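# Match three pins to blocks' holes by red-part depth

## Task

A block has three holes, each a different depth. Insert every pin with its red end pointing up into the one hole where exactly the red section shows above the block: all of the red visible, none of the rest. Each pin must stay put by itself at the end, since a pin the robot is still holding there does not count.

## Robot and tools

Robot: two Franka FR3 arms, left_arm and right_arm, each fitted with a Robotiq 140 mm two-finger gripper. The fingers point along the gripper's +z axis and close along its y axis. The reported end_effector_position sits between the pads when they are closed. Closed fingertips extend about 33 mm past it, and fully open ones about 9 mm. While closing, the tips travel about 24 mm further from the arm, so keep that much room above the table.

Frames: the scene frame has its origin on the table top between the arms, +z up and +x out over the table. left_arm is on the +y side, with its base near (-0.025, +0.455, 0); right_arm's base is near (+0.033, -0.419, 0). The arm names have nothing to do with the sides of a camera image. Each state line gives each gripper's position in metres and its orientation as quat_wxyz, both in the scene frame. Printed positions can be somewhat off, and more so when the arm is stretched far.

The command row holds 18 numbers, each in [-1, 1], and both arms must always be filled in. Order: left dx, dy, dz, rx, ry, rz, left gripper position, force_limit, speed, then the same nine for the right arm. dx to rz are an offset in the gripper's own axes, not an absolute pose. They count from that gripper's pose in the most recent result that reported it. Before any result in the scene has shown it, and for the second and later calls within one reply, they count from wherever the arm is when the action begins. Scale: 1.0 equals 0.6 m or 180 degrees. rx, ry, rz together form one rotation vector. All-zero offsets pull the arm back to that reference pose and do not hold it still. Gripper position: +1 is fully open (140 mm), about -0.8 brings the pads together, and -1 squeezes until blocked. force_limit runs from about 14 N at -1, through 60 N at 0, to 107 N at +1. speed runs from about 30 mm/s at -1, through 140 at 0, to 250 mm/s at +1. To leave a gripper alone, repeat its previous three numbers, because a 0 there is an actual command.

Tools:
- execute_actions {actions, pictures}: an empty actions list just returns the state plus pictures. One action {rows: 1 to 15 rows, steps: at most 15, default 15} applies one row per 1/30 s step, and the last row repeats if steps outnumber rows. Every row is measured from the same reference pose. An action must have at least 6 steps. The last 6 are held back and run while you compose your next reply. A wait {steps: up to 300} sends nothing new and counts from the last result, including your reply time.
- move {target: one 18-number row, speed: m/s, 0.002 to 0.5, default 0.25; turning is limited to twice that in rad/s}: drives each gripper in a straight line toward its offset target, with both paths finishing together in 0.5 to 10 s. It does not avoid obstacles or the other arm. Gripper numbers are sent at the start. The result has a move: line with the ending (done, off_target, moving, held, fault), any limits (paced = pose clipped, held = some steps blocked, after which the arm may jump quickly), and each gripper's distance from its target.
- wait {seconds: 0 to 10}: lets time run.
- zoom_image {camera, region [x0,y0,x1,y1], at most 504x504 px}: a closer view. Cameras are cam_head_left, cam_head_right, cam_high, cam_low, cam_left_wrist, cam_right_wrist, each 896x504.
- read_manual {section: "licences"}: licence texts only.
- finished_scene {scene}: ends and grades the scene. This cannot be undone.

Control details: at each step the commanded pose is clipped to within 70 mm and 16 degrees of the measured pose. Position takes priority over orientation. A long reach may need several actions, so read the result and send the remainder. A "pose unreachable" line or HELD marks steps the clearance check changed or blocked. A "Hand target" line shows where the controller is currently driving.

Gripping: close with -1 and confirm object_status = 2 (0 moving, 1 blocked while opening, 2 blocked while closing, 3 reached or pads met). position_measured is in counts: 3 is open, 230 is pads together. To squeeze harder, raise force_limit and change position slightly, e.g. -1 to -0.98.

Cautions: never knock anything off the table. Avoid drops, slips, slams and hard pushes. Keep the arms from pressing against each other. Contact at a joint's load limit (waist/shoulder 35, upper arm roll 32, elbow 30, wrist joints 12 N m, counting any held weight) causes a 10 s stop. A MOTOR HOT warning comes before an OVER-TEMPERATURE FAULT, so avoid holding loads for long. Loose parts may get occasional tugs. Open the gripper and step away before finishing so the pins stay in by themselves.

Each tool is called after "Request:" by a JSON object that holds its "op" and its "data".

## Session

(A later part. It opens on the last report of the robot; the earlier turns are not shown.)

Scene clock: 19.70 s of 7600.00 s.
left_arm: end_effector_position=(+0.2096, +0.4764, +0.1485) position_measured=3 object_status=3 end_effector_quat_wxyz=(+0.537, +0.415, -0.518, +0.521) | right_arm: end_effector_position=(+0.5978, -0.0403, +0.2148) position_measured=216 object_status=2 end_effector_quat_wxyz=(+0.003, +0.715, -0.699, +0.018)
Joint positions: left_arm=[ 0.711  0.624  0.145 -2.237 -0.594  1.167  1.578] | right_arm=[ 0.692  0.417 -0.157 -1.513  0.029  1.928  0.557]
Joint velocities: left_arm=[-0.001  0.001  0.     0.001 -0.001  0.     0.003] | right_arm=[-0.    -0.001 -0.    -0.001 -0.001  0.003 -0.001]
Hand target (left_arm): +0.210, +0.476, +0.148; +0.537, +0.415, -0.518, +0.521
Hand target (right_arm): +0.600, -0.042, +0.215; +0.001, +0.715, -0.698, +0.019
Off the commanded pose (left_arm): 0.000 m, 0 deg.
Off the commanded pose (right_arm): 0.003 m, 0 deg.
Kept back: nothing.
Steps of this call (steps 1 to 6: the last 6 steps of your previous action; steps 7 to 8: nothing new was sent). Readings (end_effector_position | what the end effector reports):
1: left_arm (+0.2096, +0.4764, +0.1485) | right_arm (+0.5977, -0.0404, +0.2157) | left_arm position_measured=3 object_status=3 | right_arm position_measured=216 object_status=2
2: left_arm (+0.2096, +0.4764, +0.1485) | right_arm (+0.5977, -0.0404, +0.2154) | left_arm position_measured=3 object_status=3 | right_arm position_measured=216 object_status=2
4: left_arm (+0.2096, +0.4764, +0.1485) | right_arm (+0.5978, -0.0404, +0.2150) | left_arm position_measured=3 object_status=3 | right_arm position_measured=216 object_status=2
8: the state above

Request:
{"op": "move", "data": {"target": [0,0,0,0,0,0,1,0,0,-0.002,-0.002,0.068,0.002,-0.001,0,-1,0,-0.6], "speed": 0.045}}

Scene clock: 21.17 s of 7600.00 s.
left_arm: end_effector_position=(+0.2096, +0.4764, +0.1485) position_measured=3 object_status=3 end_effector_quat_wxyz=(+0.537, +0.415, -0.518, +0.521) | right_arm: end_effector_position=(+0.5980, -0.0401, +0.1747) position_measured=216 object_status=2 end_effector_quat_wxyz=(+0.001, +0.716, -0.698, +0.019)
Joint positions: left_arm=[ 0.711  0.624  0.145 -2.237 -0.594  1.167  1.578] | right_arm=[ 0.692  0.441 -0.154 -1.581  0.031  2.023  0.557]
Joint velocities: left_arm=[ 0.    -0.     0.001 -0.    -0.    -0.001  0.001] | right_arm=[-0.001  0.001  0.001 -0.003 -0.     0.004  0.001]
Hand target (left_arm): +0.210, +0.476, +0.148; +0.537, +0.415, -0.518, +0.521
Hand target (right_arm): +0.600, -0.040, +0.174; -0.001, +0.715, -0.699, +0.019
Off the commanded pose (left_arm): 0.000 m, 0 deg.
Off the commanded pose (right_arm): 0.002 m, 0 deg.
Kept back: nothing.
move: done

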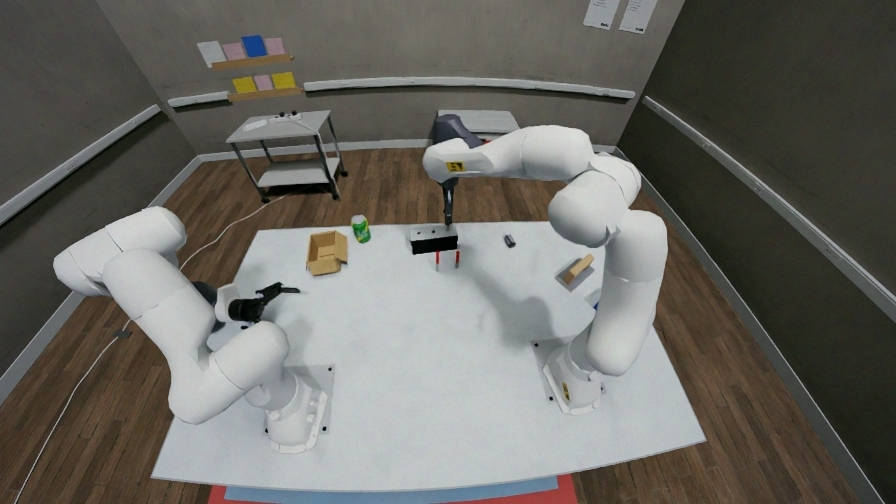

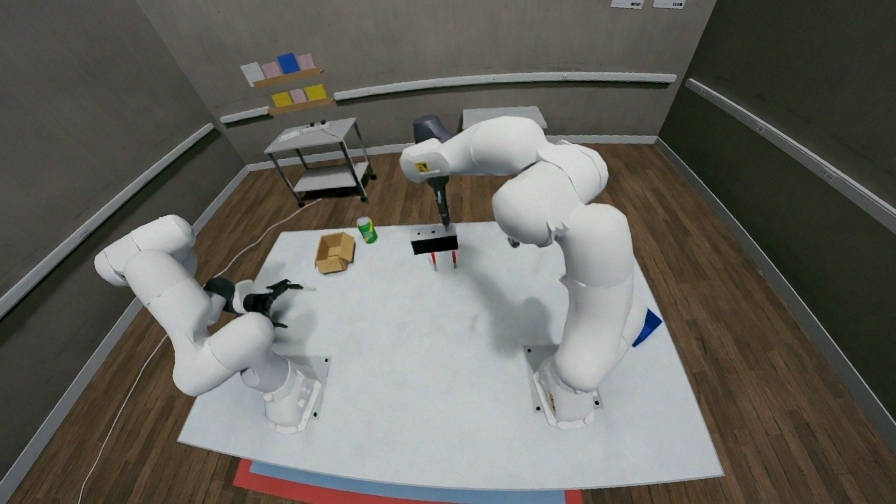

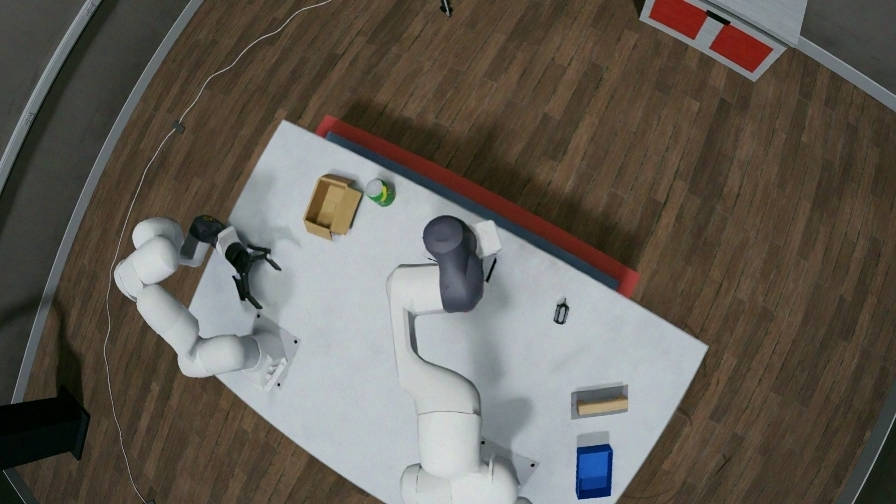

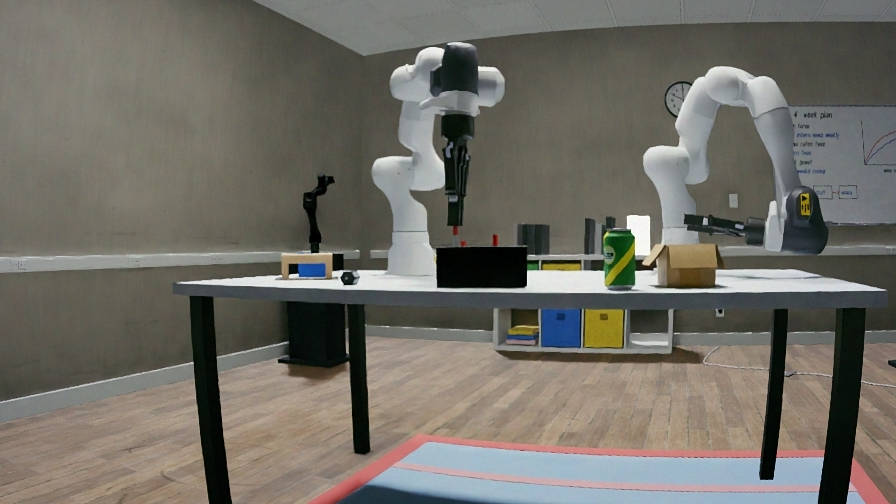

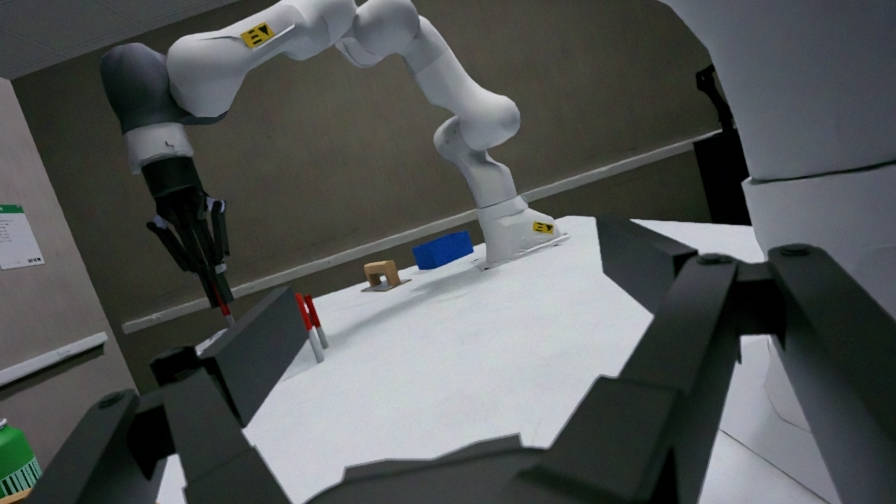

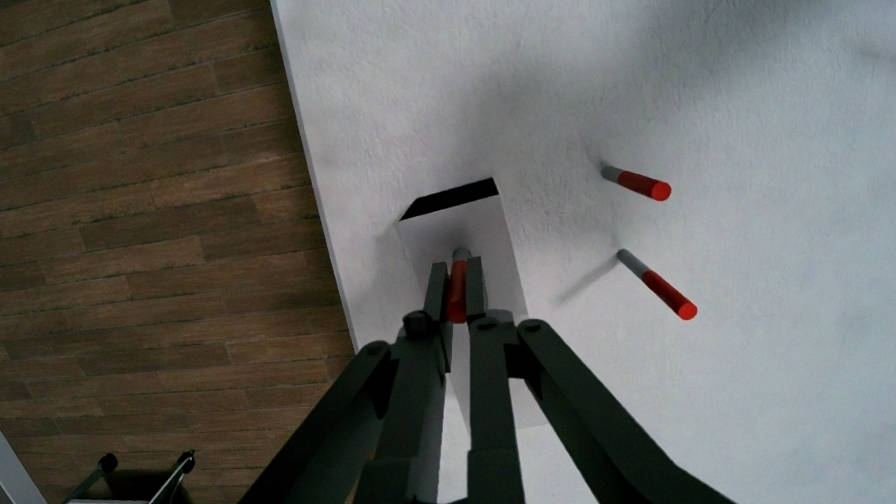

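Deep. Seat it, then go to the medium pin (~0.455, 0.012).

Request:
{"op": "move", "data": {"target": [0,0,0,0,0,0,1,0,0,-0.002,-0.002,0.045,0.001,-0.001,0,-1,0,-0.6], "speed": 0.045}}

Request:
{"op": "execute_actions", "data": {"actions": [{"rows":[[0,0,0,0,0,0,1,0,0,0,0,0,0,0,0,-0.1,0,0]],"steps":6}]}}

Request:
{"op": "move", "data": {"target": [0,0,0,0,0,0,1,0,0,-0.03,0,-0.08,0,0,0,-0.1,0,0], "speed": 0.2}}

Request:
{"op": "move", "data": {"target": [0,0,0,0,0,0,1,0,0,-0.06,0.235,0.018,-0.002,-0.003,0,-0.1,0,0]}}

Scene clock: 22.40 s of 7600.00 s.
left_arm: end_effector_position=(+0.2096, +0.4764, +0.1485) position_measured=3 object_status=3 end_effector_quat_wxyz=(+0.537, +0.415, -0.518, +0.521) | right_arm: end_effector_position=(+0.5981, -0.0396, +0.1490) position_measured=216 object_status=2 end_effector_quat_wxyz=(+0.001, +0.716, -0.698, +0.019)
Joint positions: left_arm=[ 0.711  0.624  0.145 -2.237 -0.594  1.167  1.578] | right_arm=[ 0.692  0.465 -0.152 -1.613  0.034  2.079  0.557]
Joint velocities: left_arm=[ 0.     0.001  0.001 -0.001 -0.001 -0.001 -0.002] | right_arm=[ 0.001  0.001 -0.001  0.    -0.001  0.001 -0.   ]
Hand target (left_arm): +0.210, +0.476, +0.148; +0.537, +0.415, -0.518, +0.521
Hand target (right_arm): +0.600, -0.040, +0.148; -0.001, +0.716, -0.698, +0.019
Off the commanded pose (left_arm): 0.000 m, 0 deg.
Off the commanded pose (right_arm): 0.002 m, 0 deg.
Kept back: nothing.
move: done

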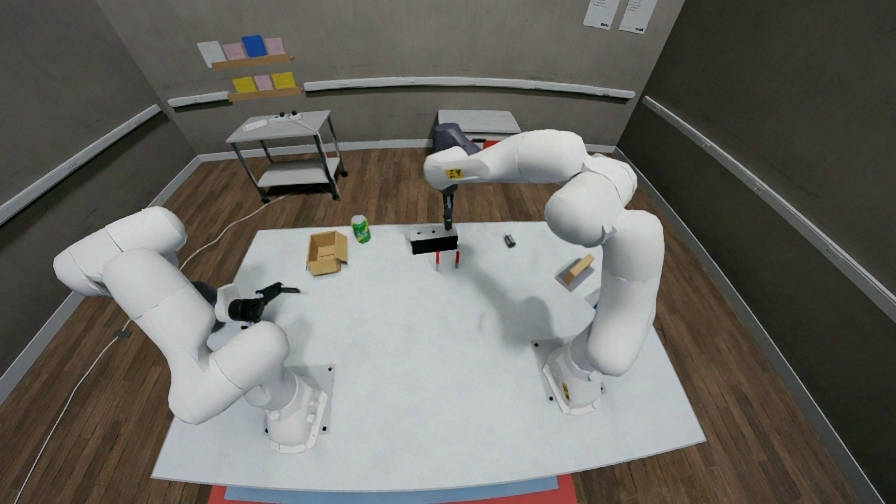

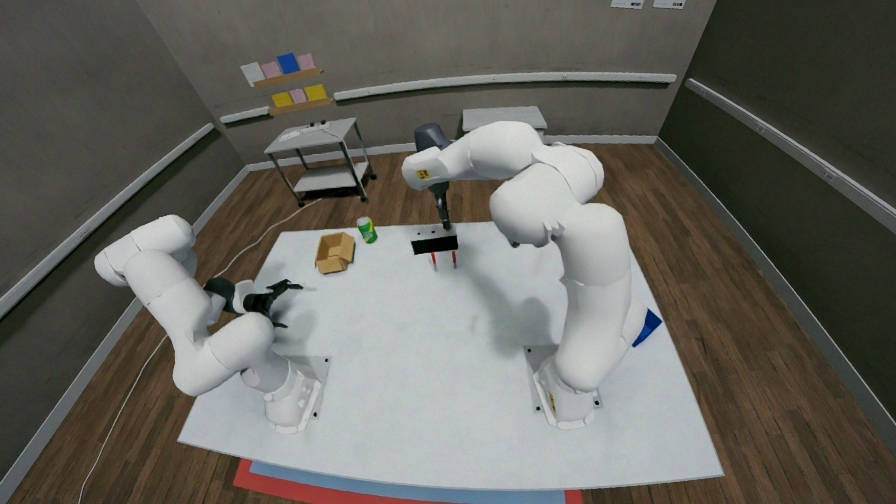

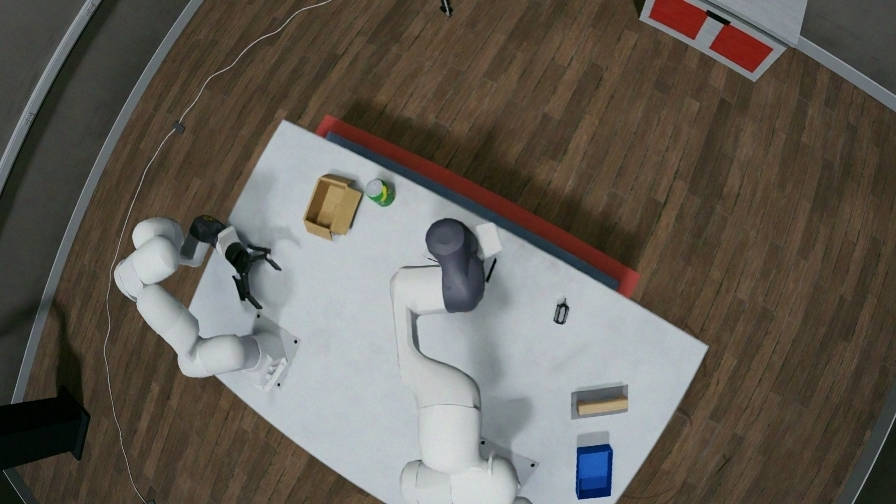

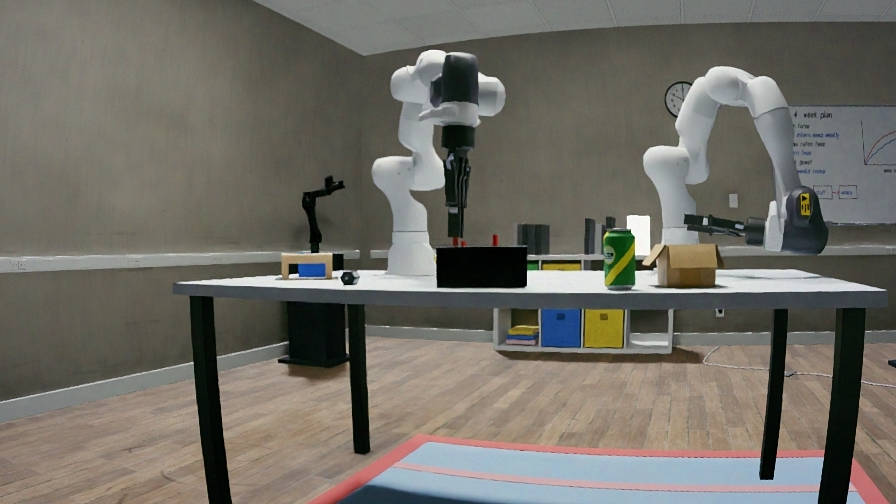

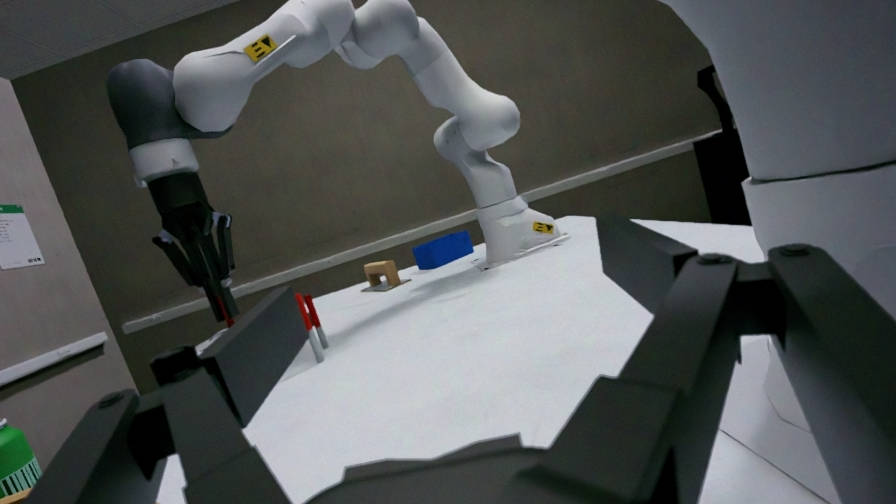

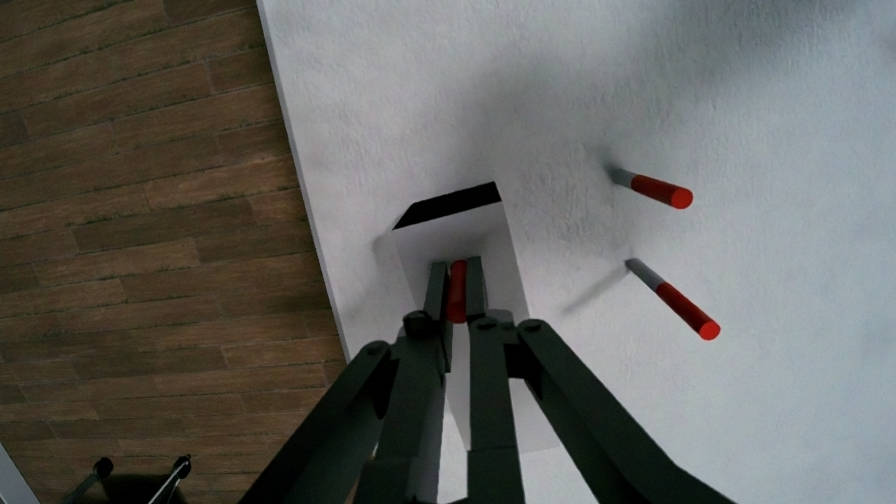

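Scene clock: 22.43 s of 7600.00 s.
left_arm: end_effector_position=(+0.2096, +0.4764, +0.1485) position_measured=3 object_status=3 end_effector_quat_wxyz=(+0.537, +0.415, -0.518, +0.521) | right_arm: end_effector_position=(+0.5981, -0.0396, +0.1490) position_measured=216 object_status=2 end_effector_quat_wxyz=(+0.001, +0.716, -0.698, +0.019)
Joint positions: left_arm=[ 0.711  0.624  0.145 -2.237 -0.594  1.167  1.578] | right_arm=[ 0.692  0.465 -0.152 -1.613  0.034  2.079  0.557]
Joint velocities: left_arm=[ 0.001  0.    -0.001  0.001  0.    -0.001  0.   ] | right_arm=[-0.     0.    -0.001  0.001  0.     0.001  0.002]
Kept back: the last 6 steps of this action, its rows measured from the state above.
Steps of this call (step 1: nothing new was sent). Readings (end_effector_position | what the end effector reports):
1: the state above

Scene clock: 24.03 s of 7600.00 s.
left_arm: end_effector_position=(+0.2096, +0.4764, +0.1485) position_measured=3 object_status=3 end_effector_quat_wxyz=(+0.537, +0.415, -0.518, +0.521) | right_arm: end_effector_position=(+0.5975, -0.0190, +0.1970) position_measured=141 object_status=3 end_effector_quat_wxyz=(-0.002, +0.718, -0.696, +0.019)
Joint positions: left_arm=[ 0.711  0.624  0.145 -2.237 -0.594  1.167  1.578] | right_arm=[ 0.712  0.46  -0.152 -1.496  0.034  1.962  0.573]
Joint velocities: left_arm=[ 0.    -0.    -0.002 -0.001 -0.001  0.    -0.001] | right_arm=[-0.001  0.     0.001  0.001 -0.001 -0.01   0.007]
Hand target (left_arm): +0.210, +0.476, +0.148; +0.537, +0.415, -0.518, +0.521
Hand target (right_arm): +0.597, -0.020, +0.196; +0.001, +0.716, -0.698, +0.019
Off your previous action's commanded pose (left_arm): 0.000 m, 0 deg at its last step (step 6 of this call).
Off your previous action's commanded pose (right_arm): 0.000 m, 0 deg at its last step (step 6 of this call).
Off the commanded pose (left_arm): 0.000 m, 0 deg.
Off the commanded pose (right_arm): 0.002 m, 1 deg.
Kept back: nothing.
move: done

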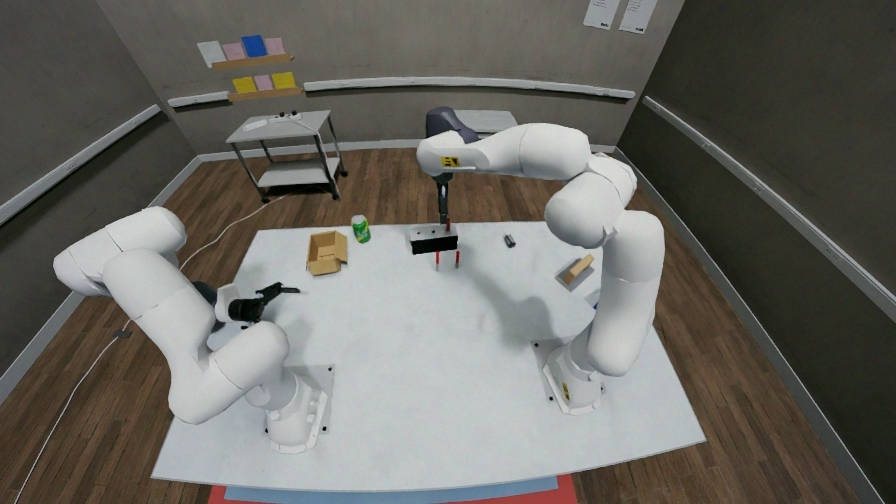

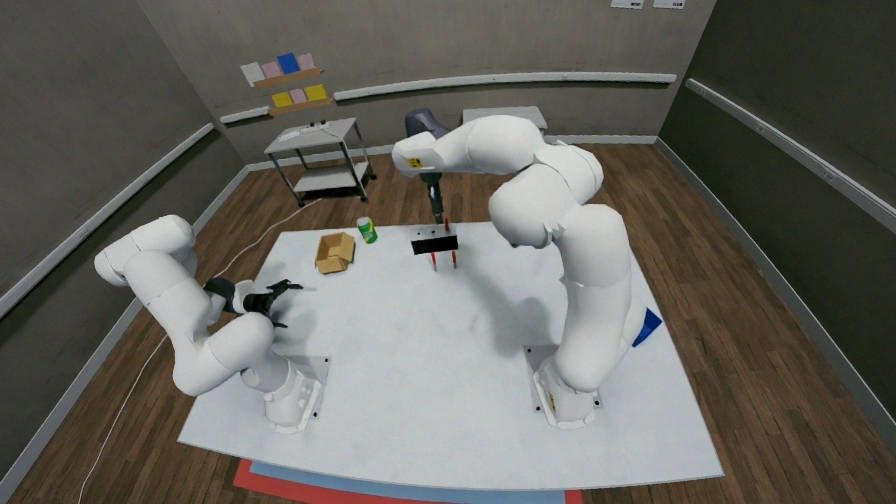

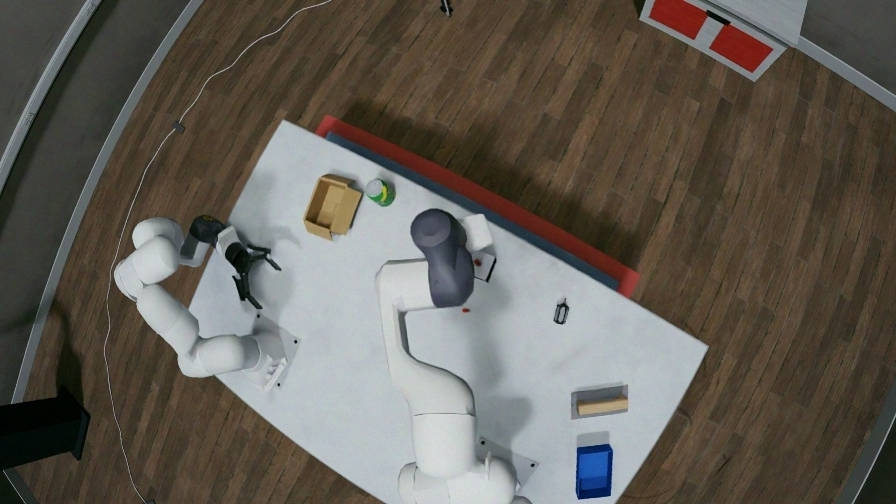

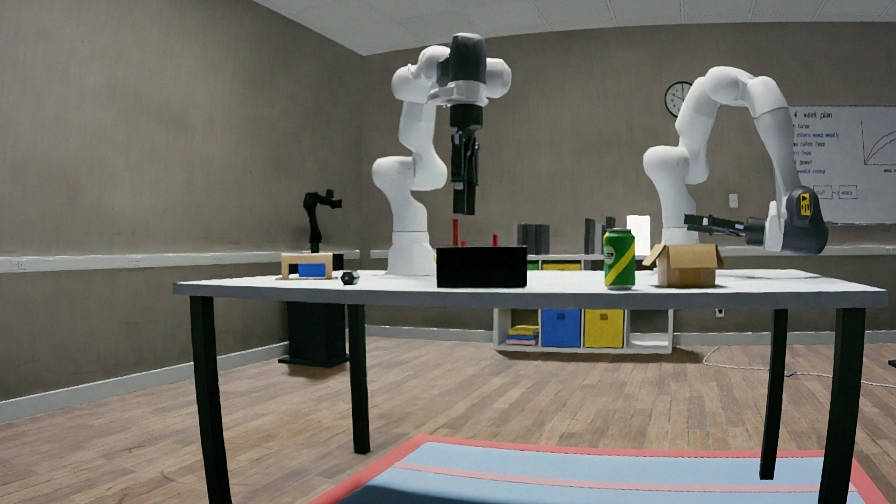

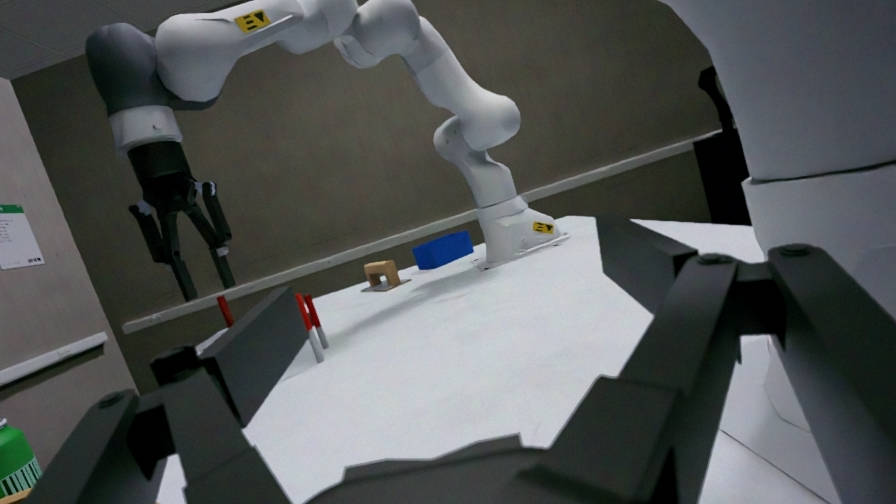

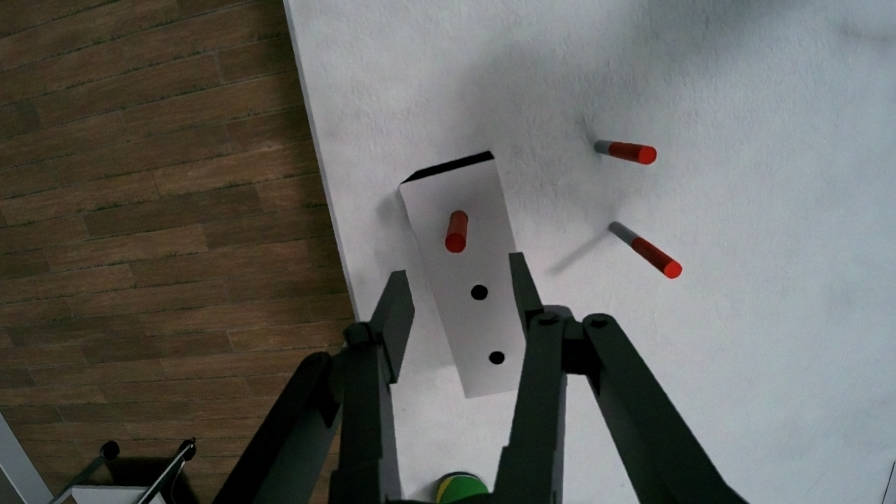

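Scene clock: 25.40 s of 7600.00 s.
left_arm: end_effector_position=(+0.2096, +0.4764, +0.1485) position_measured=3 object_status=3 end_effector_quat_wxyz=(+0.537, +0.415, -0.518, +0.521) | right_arm: end_effector_position=(+0.4540, +0.0129, +0.1828) position_measured=141 object_status=3 end_effector_quat_wxyz=(-0.001, +0.723, -0.691, +0.009)
Joint positions: left_arm=[ 0.711  0.624  0.145 -2.237 -0.594  1.167  1.578] | right_arm=[ 0.884  0.197 -0.126 -1.913  0.007  2.11   0.754]
Joint velocities: left_arm=[ 0.    -0.001  0.     0.001 -0.     0.     0.   ] | right_arm=[-0.001 -0.001  0.    -0.    -0.003  0.006  0.03 ]
Hand target (left_arm): +0.210, +0.476, +0.148; +0.537, +0.415, -0.518, +0.521
Hand target (right_arm): +0.455, +0.013, +0.183; -0.003, +0.718, -0.696, +0.011
Off the commanded pose (left_arm): 0.000 m, 0 deg.
Off the commanded pose (right_arm): 0.003 m, 1 deg.
Kept back: nothing.
move: done

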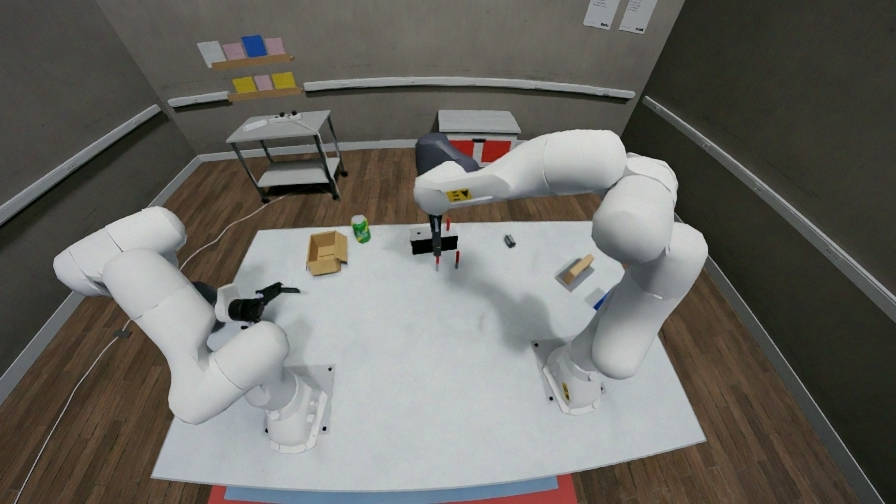

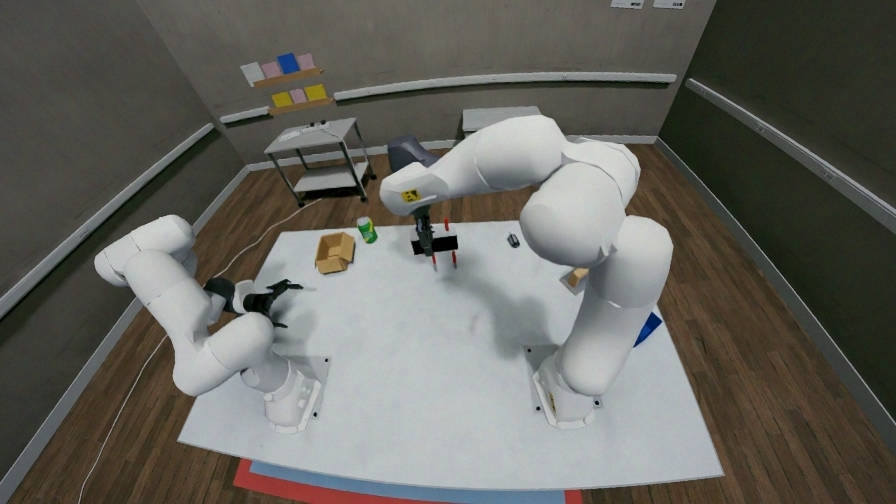

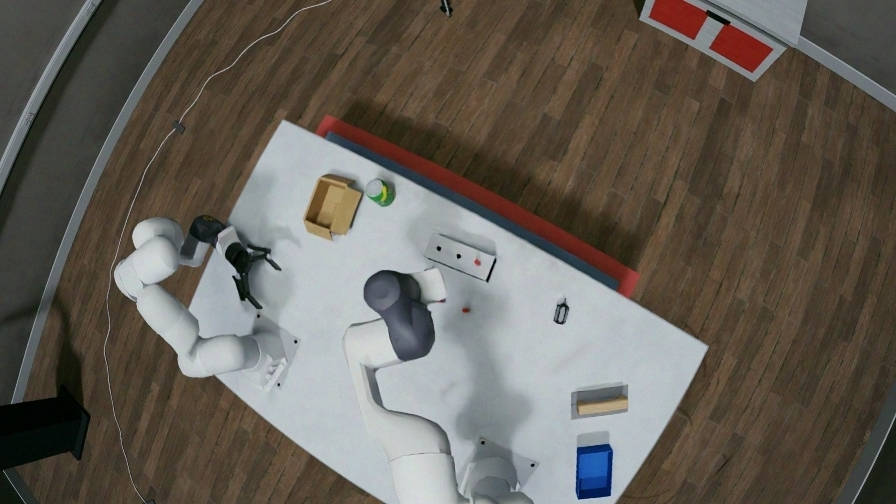

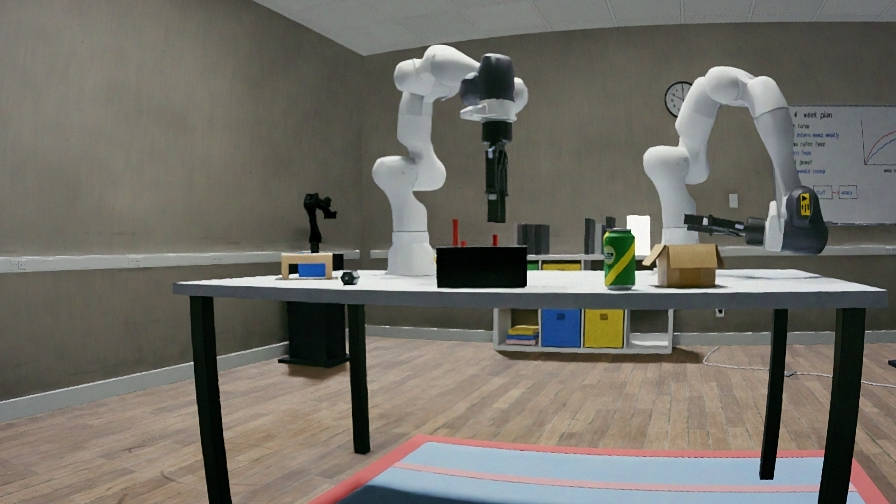

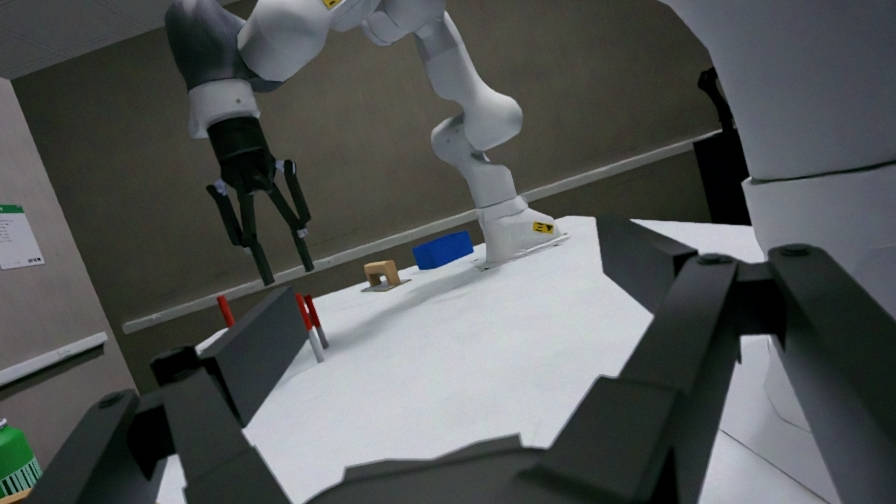

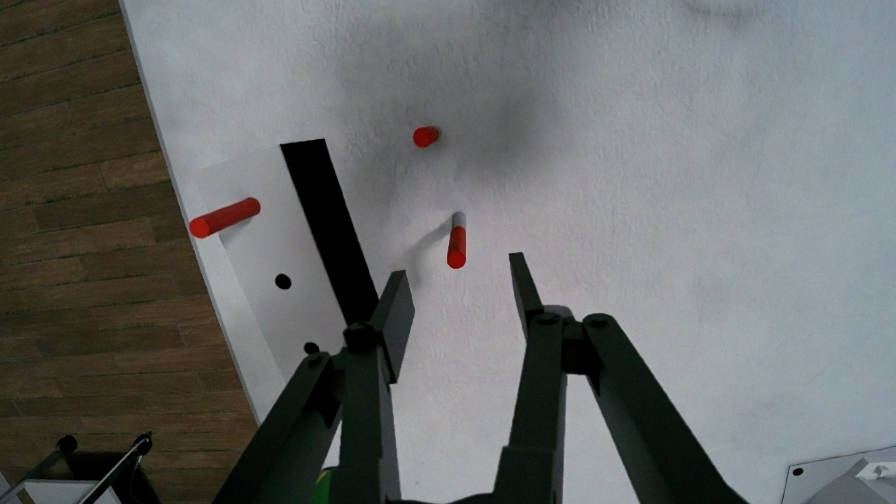

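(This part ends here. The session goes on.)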